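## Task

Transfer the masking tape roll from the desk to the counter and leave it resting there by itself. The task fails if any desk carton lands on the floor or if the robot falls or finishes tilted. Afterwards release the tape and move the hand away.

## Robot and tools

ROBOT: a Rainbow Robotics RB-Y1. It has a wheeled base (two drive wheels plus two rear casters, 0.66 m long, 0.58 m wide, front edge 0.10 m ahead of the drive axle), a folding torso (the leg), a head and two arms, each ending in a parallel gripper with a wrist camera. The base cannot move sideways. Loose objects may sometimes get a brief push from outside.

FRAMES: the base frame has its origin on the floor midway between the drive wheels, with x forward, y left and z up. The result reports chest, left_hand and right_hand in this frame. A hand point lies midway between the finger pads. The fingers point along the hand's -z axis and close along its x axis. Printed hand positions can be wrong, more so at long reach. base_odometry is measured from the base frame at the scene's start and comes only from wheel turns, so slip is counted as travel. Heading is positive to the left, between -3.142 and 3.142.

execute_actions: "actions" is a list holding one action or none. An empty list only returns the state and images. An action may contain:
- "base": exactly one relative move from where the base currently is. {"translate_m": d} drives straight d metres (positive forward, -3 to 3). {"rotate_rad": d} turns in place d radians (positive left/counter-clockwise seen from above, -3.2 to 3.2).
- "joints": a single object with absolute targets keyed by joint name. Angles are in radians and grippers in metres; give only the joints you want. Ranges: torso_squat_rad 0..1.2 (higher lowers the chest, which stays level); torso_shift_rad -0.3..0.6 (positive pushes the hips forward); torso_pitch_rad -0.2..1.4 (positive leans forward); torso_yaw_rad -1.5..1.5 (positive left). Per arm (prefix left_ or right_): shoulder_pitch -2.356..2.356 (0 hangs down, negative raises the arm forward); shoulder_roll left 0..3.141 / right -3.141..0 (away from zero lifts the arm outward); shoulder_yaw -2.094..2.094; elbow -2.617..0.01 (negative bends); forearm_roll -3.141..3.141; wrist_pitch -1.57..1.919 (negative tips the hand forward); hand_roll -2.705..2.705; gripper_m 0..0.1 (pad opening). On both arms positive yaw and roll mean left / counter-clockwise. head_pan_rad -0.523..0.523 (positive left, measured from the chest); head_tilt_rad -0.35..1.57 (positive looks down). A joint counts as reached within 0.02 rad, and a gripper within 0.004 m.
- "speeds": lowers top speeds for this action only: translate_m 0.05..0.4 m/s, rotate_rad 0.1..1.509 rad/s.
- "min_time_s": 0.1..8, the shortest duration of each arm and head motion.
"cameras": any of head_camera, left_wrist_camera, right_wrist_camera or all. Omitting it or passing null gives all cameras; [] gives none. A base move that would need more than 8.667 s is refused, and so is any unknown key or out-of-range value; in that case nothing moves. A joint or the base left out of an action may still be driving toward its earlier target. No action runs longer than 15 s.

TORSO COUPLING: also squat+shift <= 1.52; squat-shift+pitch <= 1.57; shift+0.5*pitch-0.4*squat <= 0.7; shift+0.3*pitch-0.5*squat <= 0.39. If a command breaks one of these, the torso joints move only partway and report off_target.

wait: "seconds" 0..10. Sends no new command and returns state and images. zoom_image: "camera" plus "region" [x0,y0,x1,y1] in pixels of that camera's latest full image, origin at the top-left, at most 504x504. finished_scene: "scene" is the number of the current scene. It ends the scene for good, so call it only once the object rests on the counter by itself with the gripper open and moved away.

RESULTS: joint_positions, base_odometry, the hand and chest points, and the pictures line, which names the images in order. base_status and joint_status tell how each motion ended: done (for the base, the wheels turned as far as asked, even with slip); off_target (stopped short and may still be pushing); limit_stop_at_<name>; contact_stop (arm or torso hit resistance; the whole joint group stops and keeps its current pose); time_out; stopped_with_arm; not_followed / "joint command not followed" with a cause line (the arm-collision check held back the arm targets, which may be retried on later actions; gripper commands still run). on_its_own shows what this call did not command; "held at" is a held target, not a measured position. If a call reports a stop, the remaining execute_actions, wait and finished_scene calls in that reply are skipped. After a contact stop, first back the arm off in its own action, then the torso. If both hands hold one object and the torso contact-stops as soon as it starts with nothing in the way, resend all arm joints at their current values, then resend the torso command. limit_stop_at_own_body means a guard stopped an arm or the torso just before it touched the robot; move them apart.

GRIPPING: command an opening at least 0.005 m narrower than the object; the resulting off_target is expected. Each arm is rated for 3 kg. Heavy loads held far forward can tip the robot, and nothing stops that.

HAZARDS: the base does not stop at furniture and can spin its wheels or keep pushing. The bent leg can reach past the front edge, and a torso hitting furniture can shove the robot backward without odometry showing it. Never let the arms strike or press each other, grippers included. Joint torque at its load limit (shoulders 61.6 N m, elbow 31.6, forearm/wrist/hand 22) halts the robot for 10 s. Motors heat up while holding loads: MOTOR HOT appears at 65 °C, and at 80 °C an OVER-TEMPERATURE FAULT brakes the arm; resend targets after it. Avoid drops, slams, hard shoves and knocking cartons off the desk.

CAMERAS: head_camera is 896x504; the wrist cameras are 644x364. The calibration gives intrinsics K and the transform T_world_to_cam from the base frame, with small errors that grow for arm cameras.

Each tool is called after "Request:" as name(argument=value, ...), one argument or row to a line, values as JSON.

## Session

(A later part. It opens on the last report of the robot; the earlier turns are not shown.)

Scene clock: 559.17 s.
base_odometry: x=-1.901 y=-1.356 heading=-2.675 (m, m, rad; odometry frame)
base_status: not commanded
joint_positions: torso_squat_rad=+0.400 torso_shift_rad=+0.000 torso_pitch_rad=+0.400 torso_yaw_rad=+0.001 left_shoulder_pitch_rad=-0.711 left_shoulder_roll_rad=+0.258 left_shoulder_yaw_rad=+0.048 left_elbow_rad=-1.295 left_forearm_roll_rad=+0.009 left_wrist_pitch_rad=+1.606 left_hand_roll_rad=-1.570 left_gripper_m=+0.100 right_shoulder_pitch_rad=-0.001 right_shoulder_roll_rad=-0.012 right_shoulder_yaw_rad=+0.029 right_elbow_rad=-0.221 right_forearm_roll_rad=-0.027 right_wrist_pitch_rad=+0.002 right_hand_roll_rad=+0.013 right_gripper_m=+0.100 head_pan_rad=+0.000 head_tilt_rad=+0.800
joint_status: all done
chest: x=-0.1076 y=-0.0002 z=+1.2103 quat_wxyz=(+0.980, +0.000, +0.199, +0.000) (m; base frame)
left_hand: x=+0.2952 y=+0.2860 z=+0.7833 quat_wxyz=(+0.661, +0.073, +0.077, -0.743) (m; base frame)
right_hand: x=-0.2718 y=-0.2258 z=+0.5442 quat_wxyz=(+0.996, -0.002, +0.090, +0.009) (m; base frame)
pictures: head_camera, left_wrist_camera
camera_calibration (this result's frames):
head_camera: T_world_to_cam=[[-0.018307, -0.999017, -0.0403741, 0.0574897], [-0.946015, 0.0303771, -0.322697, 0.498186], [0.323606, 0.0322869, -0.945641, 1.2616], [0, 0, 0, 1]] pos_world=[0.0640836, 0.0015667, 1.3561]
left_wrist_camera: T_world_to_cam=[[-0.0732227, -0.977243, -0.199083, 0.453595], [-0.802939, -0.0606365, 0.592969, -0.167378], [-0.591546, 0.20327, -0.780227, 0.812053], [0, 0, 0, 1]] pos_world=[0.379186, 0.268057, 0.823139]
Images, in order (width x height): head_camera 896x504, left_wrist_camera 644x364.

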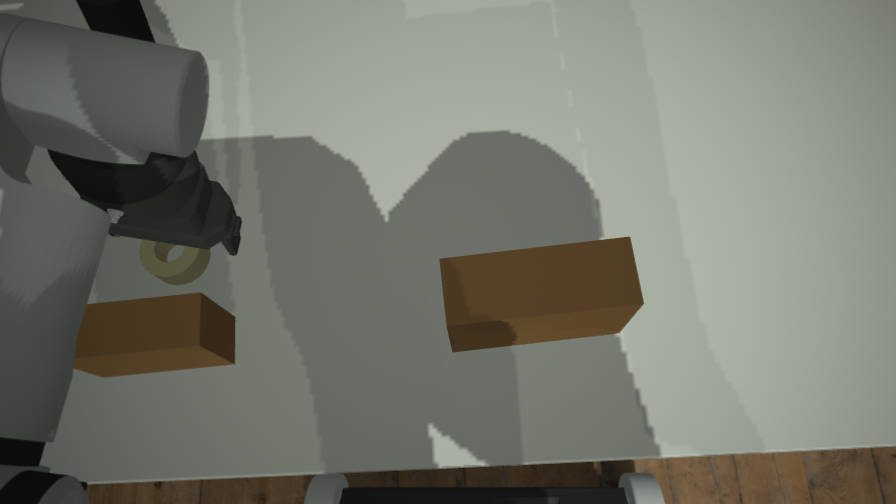

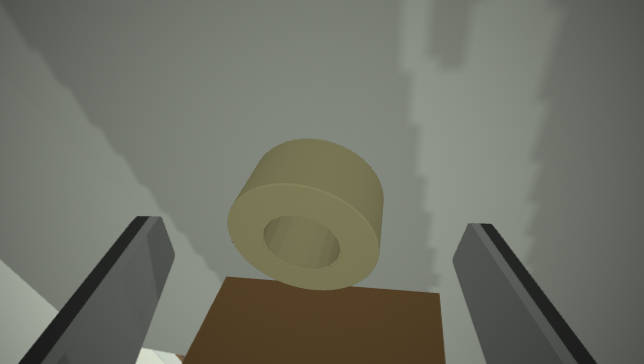

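Request:
execute_actions(
  actions=[
    {"joints": {"left_shoulder_pitch_rad": -0.754, "left_elbow_rad": -1.032, "left_wrist_pitch_rad": 1.3865, "left_shoulder_roll_rad": 0.259}},
  ],
  cameras=["left_wrist_camera", "head_camera"],
)

Scene clock: 580.83 s.
TORQUE FAULT: left_elbow_rad reached its load limit. The robot stopped for 10 seconds, dropped its targets and accepts commands again. The stop added 8.9 s to the call and to motion_time.
base_odometry: x=-1.901 y=-1.356 heading=-2.675 (m, m, rad; odometry frame)
base_status: not commanded
joint_positions: torso_squat_rad=+0.400 torso_shift_rad=+0.000 torso_pitch_rad=+0.398 torso_yaw_rad=+0.001 left_shoulder_pitch_rad=-0.741 left_shoulder_roll_rad=+0.260 left_shoulder_yaw_rad=+0.049 left_elbow_rad=-1.160 left_forearm_roll_rad=+0.009 left_wrist_pitch_rad=+1.493 left_hand_roll_rad=-1.570 left_gripper_m=+0.100 right_shoulder_pitch_rad=-0.001 right_shoulder_roll_rad=-0.012 right_shoulder_yaw_rad=+0.029 right_elbow_rad=-0.222 right_forearm_roll_rad=-0.027 right_wrist_pitch_rad=+0.002 right_hand_roll_rad=+0.013 right_gripper_m=+0.100 head_pan_rad=+0.000 head_tilt_rad=+0.800
joint_status: left_elbow_rad torque_fault (moved +0.135 of +0.263); left_wrist_pitch_rad torque_fault (moved -0.113 of -0.219); the others done
on_its_own: left_elbow_rad is held at -1.158, not at your -1.032, since a torque_fault; left_wrist_pitch_rad is held at +1.492, not at your +1.387, since a torque_fault
chest: x=-0.1083 y=-0.0005 z=+1.2104 quat_wxyz=(+0.980, +0.000, +0.198, +0.001) (m; base frame)
left_hand: x=+0.3007 y=+0.2903 z=+0.7611 quat_wxyz=(+0.660, +0.076, +0.074, -0.743) (m; base frame)
right_hand: x=-0.2717 y=-0.2257 z=+0.5440 quat_wxyz=(+0.996, -0.001, +0.089, +0.009) (m; base frame)
pictures: head_camera, left_wrist_camera
camera_calibration (this result's frames):
head_camera: T_world_to_cam=[[-0.0182555, -0.998997, -0.0408949, 0.057866], [-0.945587, 0.03054, -0.323932, 0.499112], [0.324856, 0.0327562, -0.945196, 1.26155], [0, 0, 0, 1]] pos_world=[0.0631881, 0.00124135, 1.35646]
left_wrist_camera: T_world_to_cam=[[-0.0739941, -0.977003, -0.199973, 0.454609], [-0.808329, -0.0586817, 0.585799, -0.143037], [-0.584062, 0.20499, -0.785398, 0.798315], [0, 0, 0, 1]] pos_world=[0.384283, 0.272115, 0.801696]
Images, in order (width x height): head_camera 896x504, left_wrist_camera 644x364.

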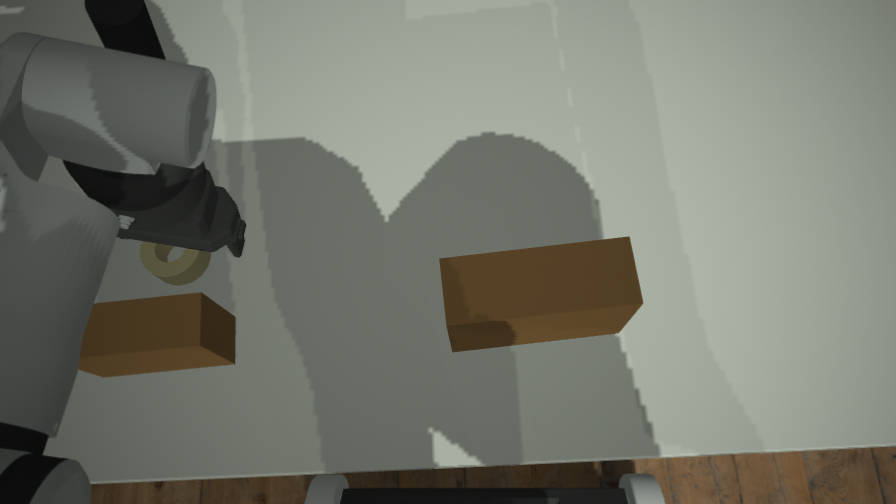

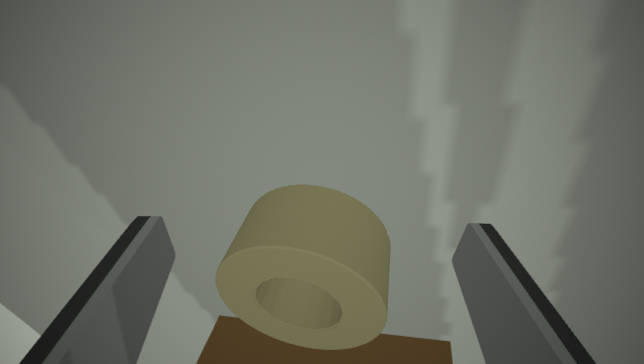

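Request:
execute_actions(
  actions=[
    {"joints": {"left_shoulder_pitch_rad": -0.729, "left_elbow_rad": -1.214, "left_wrist_pitch_rad": 1.538}, "min_time_s": 1.0},
  ],
  cameras=[],
)

Request:
execute_actions(
  actions=[
    {"joints": {"left_gripper_m": 0.045}},
  ],
  cameras=["left_wrist_camera"],
)

Scene clock: 591.17 s.
base_odometry: x=-1.901 y=-1.356 heading=-2.675 (m, m, rad; odometry frame)
base_status: not commanded
joint_positions: torso_squat_rad=+0.400 torso_shift_rad=+0.000 torso_pitch_rad=+0.399 torso_yaw_rad=+0.001 left_shoulder_pitch_rad=-0.730 left_shoulder_roll_rad=+0.260 left_shoulder_yaw_rad=+0.049 left_elbow_rad=-1.214 left_forearm_roll_rad=+0.009 left_wrist_pitch_rad=+1.538 left_hand_roll_rad=-1.570 left_gripper_m=+0.100 right_shoulder_pitch_rad=-0.001 right_shoulder_roll_rad=-0.012 right_shoulder_yaw_rad=+0.029 right_elbow_rad=-0.222 right_forearm_roll_rad=-0.027 right_wrist_pitch_rad=+0.002 right_hand_roll_rad=+0.013 right_gripper_m=+0.100 head_pan_rad=+0.000 head_tilt_rad=+0.800
joint_status: all done
chest: x=-0.1077 y=-0.0004 z=+1.2103 quat_wxyz=(+0.980, +0.000, +0.198, +0.001) (m; base frame)
left_hand: x=+0.2991 y=+0.2888 z=+0.7698 quat_wxyz=(+0.661, +0.075, +0.075, -0.743) (m; base frame)
right_hand: x=-0.2718 y=-0.2258 z=+0.5441 quat_wxyz=(+0.996, -0.001, +0.090, +0.009) (m; base frame)
pictures: none
No camera images: the call's "cameras" was empty. Leave "cameras" out to get every camera's image.

Scene clock: 592.20 s.
base_odometry: x=-1.901 y=-1.356 heading=-2.675 (m, m, rad; odometry frame)
base_status: not commanded
joint_positions: torso_squat_rad=+0.400 torso_shift_rad=+0.000 torso_pitch_rad=+0.399 torso_yaw_rad=+0.001 left_shoulder_pitch_rad=-0.729 left_shoulder_roll_rad=+0.260 left_shoulder_yaw_rad=+0.049 left_elbow_rad=-1.214 left_forearm_roll_rad=+0.009 left_wrist_pitch_rad=+1.538 left_hand_roll_rad=-1.570 left_gripper_m=+0.053 right_shoulder_pitch_rad=-0.001 right_shoulder_roll_rad=-0.012 right_shoulder_yaw_rad=+0.029 right_elbow_rad=-0.222 right_forearm_roll_rad=-0.027 right_wrist_pitch_rad=+0.002 right_hand_roll_rad=+0.013 right_gripper_m=+0.100 head_pan_rad=+0.000 head_tilt_rad=+0.800
joint_status: left_gripper_m off_target (ended at +0.053, target +0.045)
chest: x=-0.1077 y=-0.0004 z=+1.2103 quat_wxyz=(+0.980, +0.000, +0.198, +0.001) (m; base frame)
left_hand: x=+0.2991 y=+0.2888 z=+0.7698 quat_wxyz=(+0.661, +0.075, +0.075, -0.743) (m; base frame)
right_hand: x=-0.2718 y=-0.2258 z=+0.5441 quat_wxyz=(+0.996, -0.001, +0.090, +0.009) (m; base frame)
pictures: left_wrist_camera
camera_calibration (this result's frames):
left_wrist_camera: T_world_to_cam=[[-0.0734076, -0.977088, -0.199778, 0.454465], [-0.806088, -0.0598195, 0.588764, -0.152169], [-0.587225, 0.204258, -0.783228, 0.803967], [0, 0, 0, 1]] pos_world=[0.382809, 0.270732, 0.810072]
Images, in order (width x height): left_wrist_camera 644x364.

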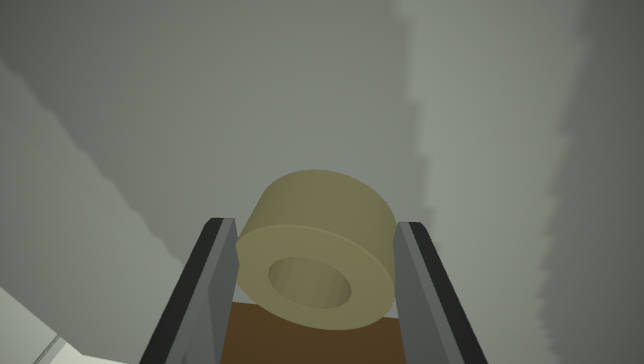

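Request:
execute_actions(
  actions=[
    {"joints": {"left_shoulder_pitch_rad": -0.6, "left_elbow_rad": -1.9, "left_wrist_pitch_rad": 1.8}, "min_time_s": 2.0},
  ],
  cameras=["left_wrist_camera", "head_camera"],
)

Scene clock: 622.90 s.
base_odometry: x=-1.901 y=-1.356 heading=-2.675 (m, m, rad; odometry frame)
base_status: not commanded
joint_positions: torso_squat_rad=+0.400 torso_shift_rad=+0.000 torso_pitch_rad=+0.399 torso_yaw_rad=+0.001 left_shoulder_pitch_rad=-0.600 left_shoulder_roll_rad=+0.260 left_shoulder_yaw_rad=+0.049 left_elbow_rad=-1.900 left_forearm_roll_rad=+0.009 left_wrist_pitch_rad=+1.800 left_hand_roll_rad=-1.570 left_gripper_m=+0.053 right_shoulder_pitch_rad=-0.001 right_shoulder_roll_rad=-0.012 right_shoulder_yaw_rad=+0.029 right_elbow_rad=-0.222 right_forearm_roll_rad=-0.027 right_wrist_pitch_rad=+0.002 right_hand_roll_rad=+0.013 right_gripper_m=+0.100 head_pan_rad=+0.000 head_tilt_rad=+0.800
joint_status: all done
chest: x=-0.1077 y=-0.0004 z=+1.2103 quat_wxyz=(+0.980, +0.000, +0.198, +0.001) (m; base frame)
left_hand: x=+0.3142 y=+0.2626 z=+0.9054 quat_wxyz=(+0.645, +0.173, -0.034, -0.744) (m; base frame)
right_hand: x=-0.2718 y=-0.2258 z=+0.5441 quat_wxyz=(+0.996, -0.001, +0.090, +0.009) (m; base frame)
pictures: head_camera, left_wrist_camera
camera_calibration (this result's frames):
head_camera: T_world_to_cam=[[-0.0182251, -0.999008, -0.0406318, 0.0576702], [-0.945948, 0.0303898, -0.322891, 0.498301], [0.323805, 0.0325509, -0.945564, 1.2616], [0, 0, 0, 1]] pos_world=[0.0639063, 0.0014037, 1.35616]
left_wrist_camera: T_world_to_cam=[[-0.0709668, -0.978806, -0.192099, 0.449788], [-0.942181, 0.00254603, 0.335095, 0.0346263], [-0.327504, 0.204773, -0.922393, 0.968648], [0, 0, 0, 1]] pos_world=[0.38178, 0.241814, 0.968275]
Images, in order (width x height): head_camera 896x504, left_wrist_camera 644x364.

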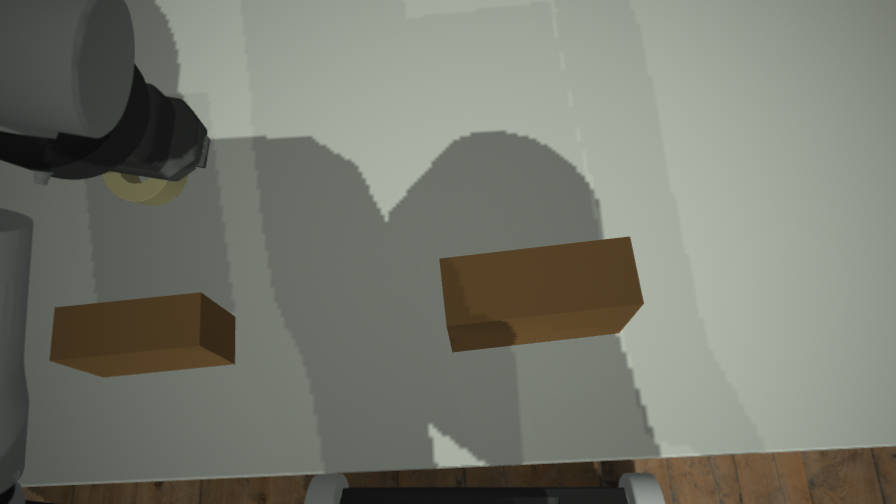

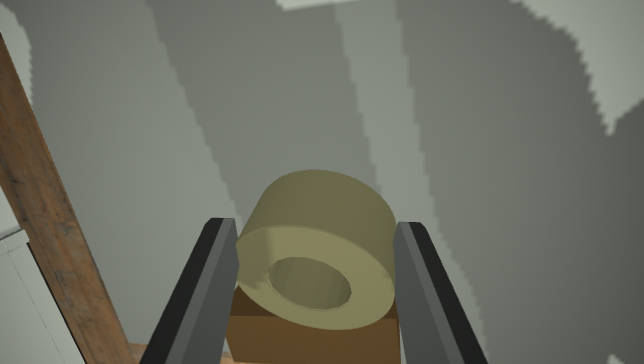

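Request:
execute_actions(
  actions=[
    {"base": {"translate_m": -0.6}},
  ],
  cameras=[],
)

Scene clock: 629.83 s.
base_odometry: x=-1.365 y=-1.086 heading=-2.677 (m, m, rad; odometry frame)
base_status: done
joint_positions: torso_squat_rad=+0.400 torso_shift_rad=+0.000 torso_pitch_rad=+0.400 torso_yaw_rad=+0.001 left_shoulder_pitch_rad=-0.600 left_shoulder_roll_rad=+0.260 left_shoulder_yaw_rad=+0.049 left_elbow_rad=-1.900 left_forearm_roll_rad=+0.009 left_wrist_pitch_rad=+1.800 left_hand_roll_rad=-1.570 left_gripper_m=+0.053 right_shoulder_pitch_rad=-0.001 right_shoulder_roll_rad=-0.012 right_shoulder_yaw_rad=+0.029 right_elbow_rad=-0.222 right_forearm_roll_rad=-0.027 right_wrist_pitch_rad=+0.002 right_hand_roll_rad=+0.013 right_gripper_m=+0.100 head_pan_rad=+0.000 head_tilt_rad=+0.800
joint_status: not commanded
chest: x=-0.1075 y=-0.0003 z=+1.2103 quat_wxyz=(+0.980, +0.000, +0.199, +0.001) (m; base frame)
left_hand: x=+0.3141 y=+0.2626 z=+0.9051 quat_wxyz=(+0.645, +0.173, -0.033, -0.744) (m; base frame)
right_hand: x=-0.2719 y=-0.2258 z=+0.5442 quat_wxyz=(+0.996, -0.001, +0.090, +0.009) (m; base frame)
pictures: none
No camera images: the call's "cameras" was empty. Leave "cameras" out to get every camera's image.

Request:
execute_actions(
  actions=[
    {"base": {"rotate_rad": -3.0}, "joints": {"head_tilt_rad": 0.35}},
  ],
  cameras=[],
)

Request:
execute_actions(
  actions=[
    {"base": {"translate_m": 2.4}},
  ],
  cameras=["head_camera"],
)

Scene clock: 641.13 s.
base_odometry: x=-1.365 y=-1.086 heading=+0.607 (m, m, rad; odometry frame)
base_status: done
joint_positions: torso_squat_rad=+0.400 torso_shift_rad=+0.000 torso_pitch_rad=+0.400 torso_yaw_rad=+0.001 left_shoulder_pitch_rad=-0.600 left_shoulder_roll_rad=+0.260 left_shoulder_yaw_rad=+0.049 left_elbow_rad=-1.900 left_forearm_roll_rad=+0.009 left_wrist_pitch_rad=+1.800 left_hand_roll_rad=-1.570 left_gripper_m=+0.053 right_shoulder_pitch_rad=-0.001 right_shoulder_roll_rad=-0.012 right_shoulder_yaw_rad=+0.029 right_elbow_rad=-0.222 right_forearm_roll_rad=-0.027 right_wrist_pitch_rad=+0.002 right_hand_roll_rad=+0.013 right_gripper_m=+0.100 head_pan_rad=+0.000 head_tilt_rad=+0.350
joint_status: all done
chest: x=-0.1075 y=-0.0003 z=+1.2103 quat_wxyz=(+0.980, +0.000, +0.199, +0.001) (m; base frame)
left_hand: x=+0.3141 y=+0.2626 z=+0.9051 quat_wxyz=(+0.645, +0.173, -0.033, -0.744) (m; base frame)
right_hand: x=-0.2719 y=-0.2258 z=+0.5442 quat_wxyz=(+0.996, -0.002, +0.090, +0.009) (m; base frame)
pictures: none
No camera images: the call's "cameras" was empty. Leave "cameras" out to get every camera's image.

Scene clock: 648.77 s.
base_odometry: x=+0.606 y=+0.283 heading=+0.606 (m, m, rad; odometry frame)
base_status: done
joint_positions: torso_squat_rad=+0.400 torso_shift_rad=+0.000 torso_pitch_rad=+0.400 torso_yaw_rad=+0.001 left_shoulder_pitch_rad=-0.600 left_shoulder_roll_rad=+0.260 left_shoulder_yaw_rad=+0.049 left_elbow_rad=-1.900 left_forearm_roll_rad=+0.009 left_wrist_pitch_rad=+1.800 left_hand_roll_rad=-1.570 left_gripper_m=+0.053 right_shoulder_pitch_rad=-0.001 right_shoulder_roll_rad=-0.012 right_shoulder_yaw_rad=+0.029 right_elbow_rad=-0.222 right_forearm_roll_rad=-0.027 right_wrist_pitch_rad=+0.002 right_hand_roll_rad=+0.013 right_gripper_m=+0.100 head_pan_rad=+0.000 head_tilt_rad=+0.350
joint_status: not commanded
chest: x=-0.1074 y=-0.0003 z=+1.2103 quat_wxyz=(+0.980, +0.000, +0.199, +0.001) (m; base frame)
left_hand: x=+0.3142 y=+0.2626 z=+0.9051 quat_wxyz=(+0.645, +0.173, -0.033, -0.744) (m; base frame)
right_hand: x=-0.2718 y=-0.2258 z=+0.5442 quat_wxyz=(+0.996, -0.002, +0.090, +0.009) (m; base frame)
pictures: head_camera
camera_calibration (this result's frames):
head_camera: T_world_to_cam=[[0.0010117, -0.998992, -0.0448867, 0.063844], [-0.711708, 0.0308125, -0.701799, 1.02594], [0.702474, 0.0326562, -0.71096, 0.939742], [0, 0, 0, 1]] pos_world=[0.0699625, 0.00147935, 1.39099]
Images, in order (width x height): head_camera 896x504.

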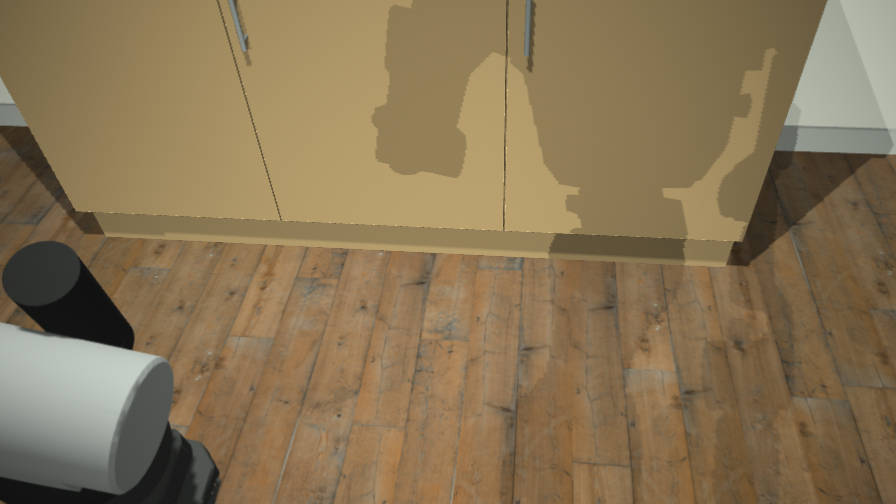

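Request:
execute_actions(
  actions=[
    {"base": {"translate_m": 0.8}, "joints": {"torso_squat_rad": 0.0, "left_elbow_rad": -2.1, "left_wrist_pitch_rad": 1.9, "head_tilt_rad": 0.3}},
  ],
  cameras=["head_camera"],
)

Scene clock: 662.70 s.
base_odometry: x=+1.264 y=+0.738 heading=+0.606 (m, m, rad; odometry frame)
base_status: done
joint_positions: torso_squat_rad=+0.000 torso_shift_rad=+0.000 torso_pitch_rad=+0.400 torso_yaw_rad=+0.001 left_shoulder_pitch_rad=-0.600 left_shoulder_roll_rad=+0.260 left_shoulder_yaw_rad=+0.049 left_elbow_rad=-2.100 left_forearm_roll_rad=+0.009 left_wrist_pitch_rad=+1.900 left_hand_roll_rad=-1.570 left_gripper_m=+0.053 right_shoulder_pitch_rad=-0.001 right_shoulder_roll_rad=-0.012 right_shoulder_yaw_rad=+0.029 right_elbow_rad=-0.222 right_forearm_roll_rad=-0.027 right_wrist_pitch_rad=+0.002 right_hand_roll_rad=+0.013 right_gripper_m=+0.100 head_pan_rad=+0.000 head_tilt_rad=+0.300
joint_status: all done
chest: x=-0.1074 y=-0.0003 z=+1.2655 quat_wxyz=(+0.980, +0.000, +0.199, +0.001) (m; base frame)
left_hand: x=+0.3104 y=+0.2512 z=+1.0119 quat_wxyz=(+0.635, +0.205, -0.070, -0.742) (m; base frame)
right_hand: x=-0.2719 y=-0.2258 z=+0.5995 quat_wxyz=(+0.996, -0.002, +0.090, +0.009) (m; base frame)
pictures: head_camera
camera_calibration (this result's frames):
head_camera: T_world_to_cam=[[0.00322132, -0.998989, -0.0448289, 0.0662402], [-0.675804, 0.0308678, -0.736435, 1.11497], [0.737074, 0.0326679, -0.675022, 0.927515], [0, 0, 0, 1]] pos_world=[0.0696437, 0.00145648, 1.45017]
Images, in order (width x height): head_camera 896x504.

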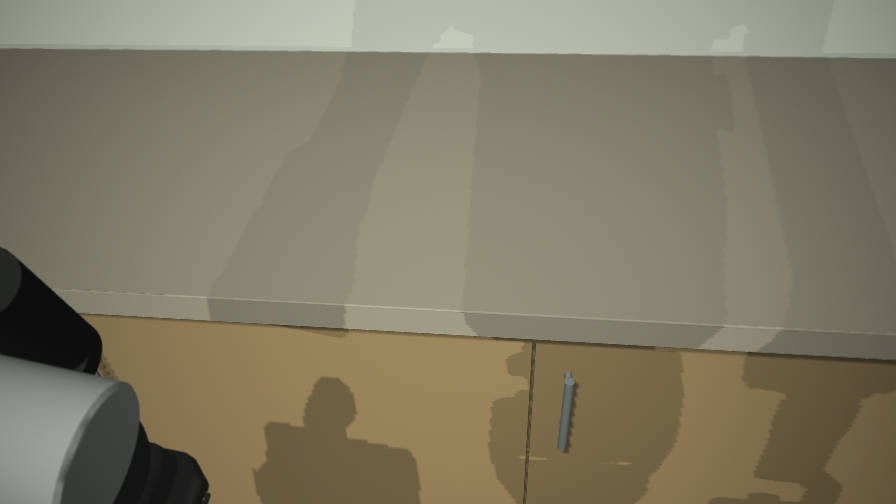

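Request:
execute_actions(
  actions=[
    {"base": {"translate_m": 0.45}, "joints": {"head_tilt_rad": 0.7}},
  ],
  cameras=["head_camera", "left_wrist_camera"],
)

Scene clock: 674.17 s.
base_odometry: x=+1.634 y=+0.994 heading=+0.605 (m, m, rad; odometry frame)
base_status: done
joint_positions: torso_squat_rad=+0.000 torso_shift_rad=+0.000 torso_pitch_rad=+0.400 torso_yaw_rad=+0.001 left_shoulder_pitch_rad=-0.600 left_shoulder_roll_rad=+0.260 left_shoulder_yaw_rad=+0.049 left_elbow_rad=-2.100 left_forearm_roll_rad=+0.009 left_wrist_pitch_rad=+1.900 left_hand_roll_rad=-1.570 left_gripper_m=+0.053 right_shoulder_pitch_rad=-0.001 right_shoulder_roll_rad=-0.012 right_shoulder_yaw_rad=+0.029 right_elbow_rad=-0.222 right_forearm_roll_rad=-0.027 right_wrist_pitch_rad=+0.002 right_hand_roll_rad=+0.013 right_gripper_m=+0.100 head_pan_rad=+0.000 head_tilt_rad=+0.700
joint_status: all done
chest: x=-0.1074 y=-0.0003 z=+1.2655 quat_wxyz=(+0.980, +0.000, +0.199, +0.001) (m; base frame)
left_hand: x=+0.3104 y=+0.2512 z=+1.0119 quat_wxyz=(+0.635, +0.205, -0.070, -0.742) (m; base frame)
right_hand: x=-0.2719 y=-0.2258 z=+0.5995 quat_wxyz=(+0.996, -0.002, +0.090, +0.009) (m; base frame)
pictures: head_camera, left_wrist_camera
camera_calibration (this result's frames):
head_camera: T_world_to_cam=[[-0.0141761, -0.999008, -0.0422164, 0.0623151], [-0.909172, 0.0304515, -0.415306, 0.649971], [0.41618, 0.0324946, -0.908702, 1.26138], [0, 0, 0, 1]] pos_world=[0.0668588, 0.0014727, 1.41879]
left_wrist_camera: T_world_to_cam=[[-0.075214, -0.979044, -0.18925, 0.457284], [-0.969642, 0.0275248, 0.242973, 0.0908569], [-0.232672, 0.20178, -0.951393, 1.06865], [0, 0, 0, 1]] pos_world=[0.371138, 0.229568, 1.08117]
Images, in order (width x height): head_camera 896x504, left_wrist_camera 644x364.

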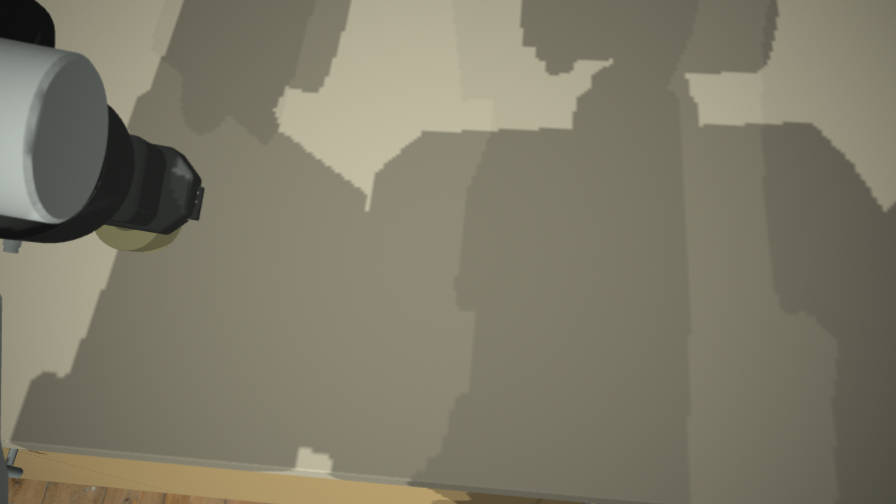

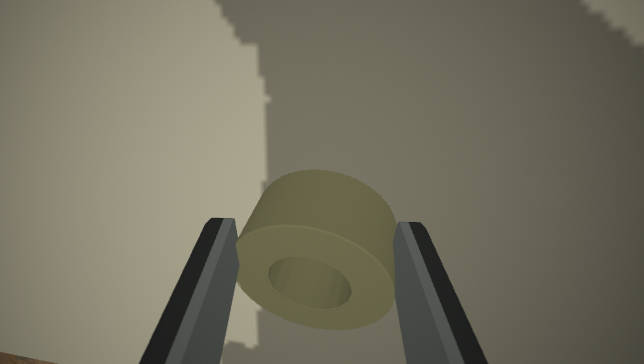

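Request:
execute_actions(
  actions=[
    {"joints": {"left_elbow_rad": -1.9, "left_wrist_pitch_rad": 1.8}, "min_time_s": 1.0},
  ],
  cameras=["left_wrist_camera"],
)

Scene clock: 690.63 s.
base_odometry: x=+1.634 y=+0.994 heading=+0.605 (m, m, rad; odometry frame)
base_status: not commanded
joint_positions: torso_squat_rad=+0.000 torso_shift_rad=+0.000 torso_pitch_rad=+0.400 torso_yaw_rad=+0.001 left_shoulder_pitch_rad=-0.601 left_shoulder_roll_rad=+0.260 left_shoulder_yaw_rad=+0.049 left_elbow_rad=-1.901 left_forearm_roll_rad=+0.009 left_wrist_pitch_rad=+1.800 left_hand_roll_rad=-1.570 left_gripper_m=+0.053 right_shoulder_pitch_rad=-0.001 right_shoulder_roll_rad=-0.012 right_shoulder_yaw_rad=+0.029 right_elbow_rad=-0.222 right_forearm_roll_rad=-0.027 right_wrist_pitch_rad=+0.002 right_hand_roll_rad=+0.013 right_gripper_m=+0.100 head_pan_rad=+0.000 head_tilt_rad=+0.700
joint_status: all done
chest: x=-0.1076 y=-0.0003 z=+1.2655 quat_wxyz=(+0.980, +0.000, +0.199, +0.001) (m; base frame)
left_hand: x=+0.3144 y=+0.2624 z=+0.9611 quat_wxyz=(+0.645, +0.174, -0.034, -0.744) (m; base frame)
right_hand: x=-0.2718 y=-0.2258 z=+0.5994 quat_wxyz=(+0.996, -0.002, +0.090, +0.009) (m; base frame)
pictures: left_wrist_camera
camera_calibration (this result's frames):
left_wrist_camera: T_world_to_cam=[[-0.0711799, -0.978839, -0.191851, 0.460091], [-0.942564, 0.00307632, 0.334012, 0.0172843], [-0.326354, 0.204607, -0.922838, 1.02021], [0, 0, 0, 1]] pos_world=[0.38199, 0.241561, 1.02398]
Images, in order (width x height): left_wrist_camera 644x364.

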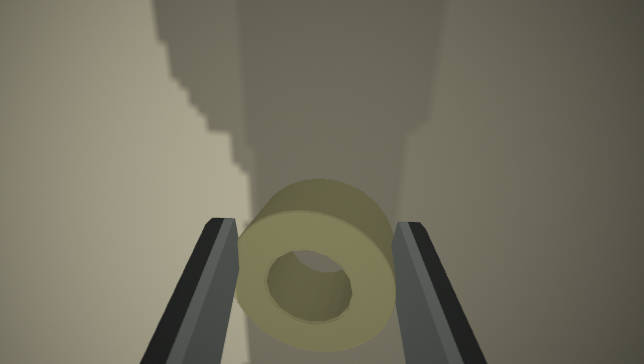

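Request:
execute_actions(
  actions=[
    {"joints": {"left_gripper_m": 0.1}},
  ],
  cameras=["left_wrist_camera"],
)

Scene clock: 695.87 s.
base_odometry: x=+1.634 y=+0.994 heading=+0.605 (m, m, rad; odometry frame)
base_status: not commanded
joint_positions: torso_squat_rad=+0.000 torso_shift_rad=+0.000 torso_pitch_rad=+0.400 torso_yaw_rad=+0.001 left_shoulder_pitch_rad=-0.600 left_shoulder_roll_rad=+0.260 left_shoulder_yaw_rad=+0.049 left_elbow_rad=-1.900 left_forearm_roll_rad=+0.009 left_wrist_pitch_rad=+1.800 left_hand_roll_rad=-1.570 left_gripper_m=+0.100 right_shoulder_pitch_rad=-0.001 right_shoulder_roll_rad=-0.012 right_shoulder_yaw_rad=+0.029 right_elbow_rad=-0.222 right_forearm_roll_rad=-0.027 right_wrist_pitch_rad=+0.002 right_hand_roll_rad=+0.013 right_gripper_m=+0.100 head_pan_rad=+0.000 head_tilt_rad=+0.700
joint_status: all done
chest: x=-0.1076 y=-0.0003 z=+1.2655 quat_wxyz=(+0.980, +0.000, +0.199, +0.001) (m; base frame)
left_hand: x=+0.3142 y=+0.2626 z=+0.9607 quat_wxyz=(+0.645, +0.173, -0.034, -0.744) (m; base frame)
right_hand: x=-0.2718 y=-0.2258 z=+0.5994 quat_wxyz=(+0.996, -0.002, +0.090, +0.009) (m; base frame)
pictures: left_wrist_camera
camera_calibration (this result's frames):
left_wrist_camera: T_world_to_cam=[[-0.0710682, -0.978813, -0.192027, 0.460316], [-0.942183, 0.00267011, 0.335087, 0.0161657], [-0.327475, 0.204739, -0.922411, 1.01964], [0, 0, 0, 1]] pos_world=[0.38185, 0.241761, 1.0235]
Images, in order (width x height): left_wrist_camera 644x364.

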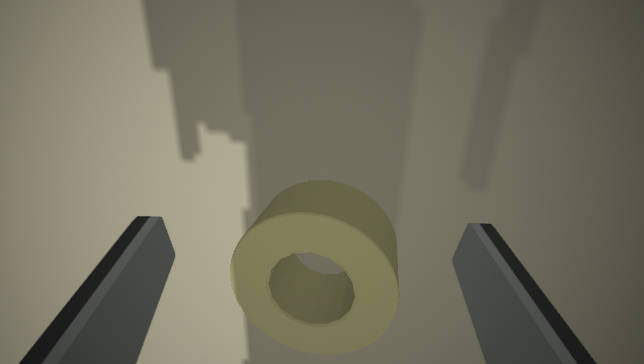

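Request:
execute_actions(
  actions=[
    {"base": {"translate_m": -0.5}, "joints": {"left_elbow_rad": -2.1, "left_wrist_pitch_rad": 1.9}},
  ],
  cameras=["head_camera"],
)

Scene clock: 703.10 s.
base_odometry: x=+1.223 y=+0.710 heading=+0.604 (m, m, rad; odometry frame)
base_status: done
joint_positions: torso_squat_rad=+0.000 torso_shift_rad=+0.000 torso_pitch_rad=+0.400 torso_yaw_rad=+0.001 left_shoulder_pitch_rad=-0.600 left_shoulder_roll_rad=+0.260 left_shoulder_yaw_rad=+0.049 left_elbow_rad=-2.100 left_forearm_roll_rad=+0.009 left_wrist_pitch_rad=+1.900 left_hand_roll_rad=-1.570 left_gripper_m=+0.100 right_shoulder_pitch_rad=-0.001 right_shoulder_roll_rad=-0.012 right_shoulder_yaw_rad=+0.029 right_elbow_rad=-0.222 right_forearm_roll_rad=-0.027 right_wrist_pitch_rad=+0.002 right_hand_roll_rad=+0.013 right_gripper_m=+0.100 head_pan_rad=+0.000 head_tilt_rad=+0.700
joint_status: all done
chest: x=-0.1075 y=-0.0003 z=+1.2655 quat_wxyz=(+0.980, +0.000, +0.199, +0.001) (m; base frame)
left_hand: x=+0.3103 y=+0.2512 z=+1.0120 quat_wxyz=(+0.635, +0.205, -0.070, -0.741) (m; base frame)
right_hand: x=-0.2718 y=-0.2258 z=+0.5995 quat_wxyz=(+0.996, -0.002, +0.090, +0.009) (m; base frame)
pictures: head_camera
camera_calibration (this result's frames):
head_camera: T_world_to_cam=[[-0.0141694, -0.999009, -0.0422026, 0.0623059], [-0.909113, 0.0304442, -0.415437, 0.650079], [0.41631, 0.0324805, -0.908643, 1.26137], [0, 0, 0, 1]] pos_world=[0.0667589, 0.00148311, 1.41883]
Images, in order (width x height): head_camera 896x504.

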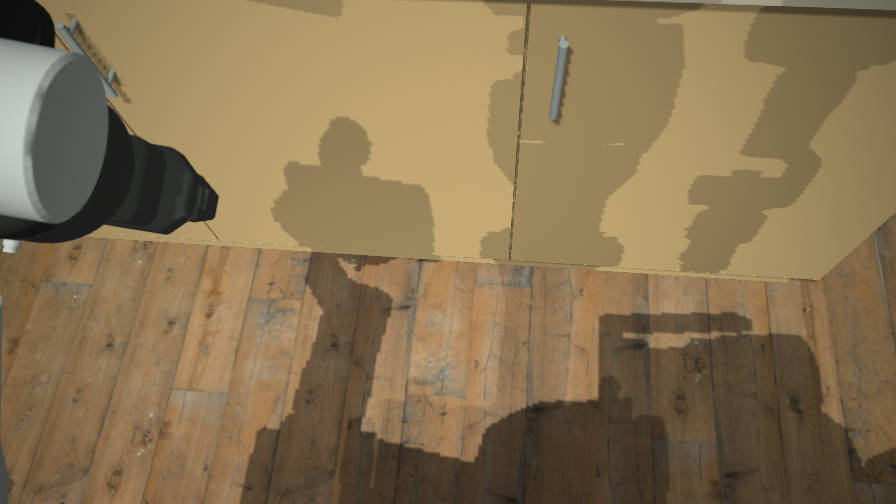

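Request:
execute_actions(
  actions=[
    {"joints": {"head_tilt_rad": 0.35, "head_pan_rad": 0.3}},
  ],
  cameras=["head_camera"],
)

Scene clock: 706.33 s.
base_odometry: x=+1.223 y=+0.710 heading=+0.604 (m, m, rad; odometry frame)
base_status: not commanded
joint_positions: torso_squat_rad=+0.000 torso_shift_rad=+0.000 torso_pitch_rad=+0.400 torso_yaw_rad=+0.001 left_shoulder_pitch_rad=-0.600 left_shoulder_roll_rad=+0.260 left_shoulder_yaw_rad=+0.049 left_elbow_rad=-2.100 left_forearm_roll_rad=+0.009 left_wrist_pitch_rad=+1.900 left_hand_roll_rad=-1.570 left_gripper_m=+0.100 right_shoulder_pitch_rad=-0.001 right_shoulder_roll_rad=-0.012 right_shoulder_yaw_rad=+0.029 right_elbow_rad=-0.222 right_forearm_roll_rad=-0.027 right_wrist_pitch_rad=+0.002 right_hand_roll_rad=+0.013 right_gripper_m=+0.100 head_pan_rad=+0.300 head_tilt_rad=+0.350
joint_status: all done
chest: x=-0.1075 y=-0.0003 z=+1.2655 quat_wxyz=(+0.980, +0.000, +0.199, +0.001) (m; base frame)
left_hand: x=+0.3103 y=+0.2512 z=+1.0120 quat_wxyz=(+0.635, +0.205, -0.070, -0.741) (m; base frame)
right_hand: x=-0.2718 y=-0.2258 z=+0.5995 quat_wxyz=(+0.996, -0.002, +0.090, +0.009) (m; base frame)
pictures: head_camera
camera_calibration (this result's frames):
head_camera: T_world_to_cam=[[0.272147, -0.948955, -0.159436, 0.233969], [-0.704229, -0.083507, -0.705044, 1.06936], [0.655742, 0.304155, -0.691008, 0.950029], [0, 0, 0, 1]] pos_world=[0.0664293, 0.0223691, 1.44773]
Images, in order (width x height): head_camera 896x504.

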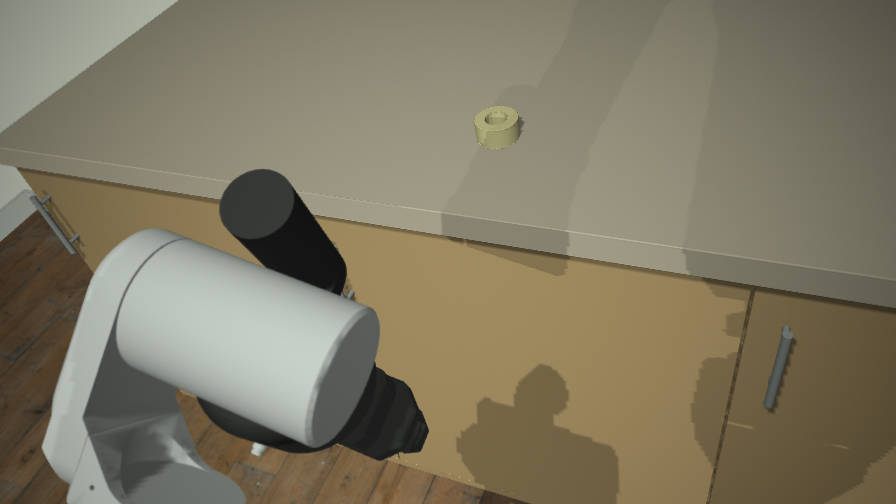

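The tape is on the counter and the robot is clear of it.

Request:
finished_scene(
  scene=1,
)

The scene is finished: the task was done.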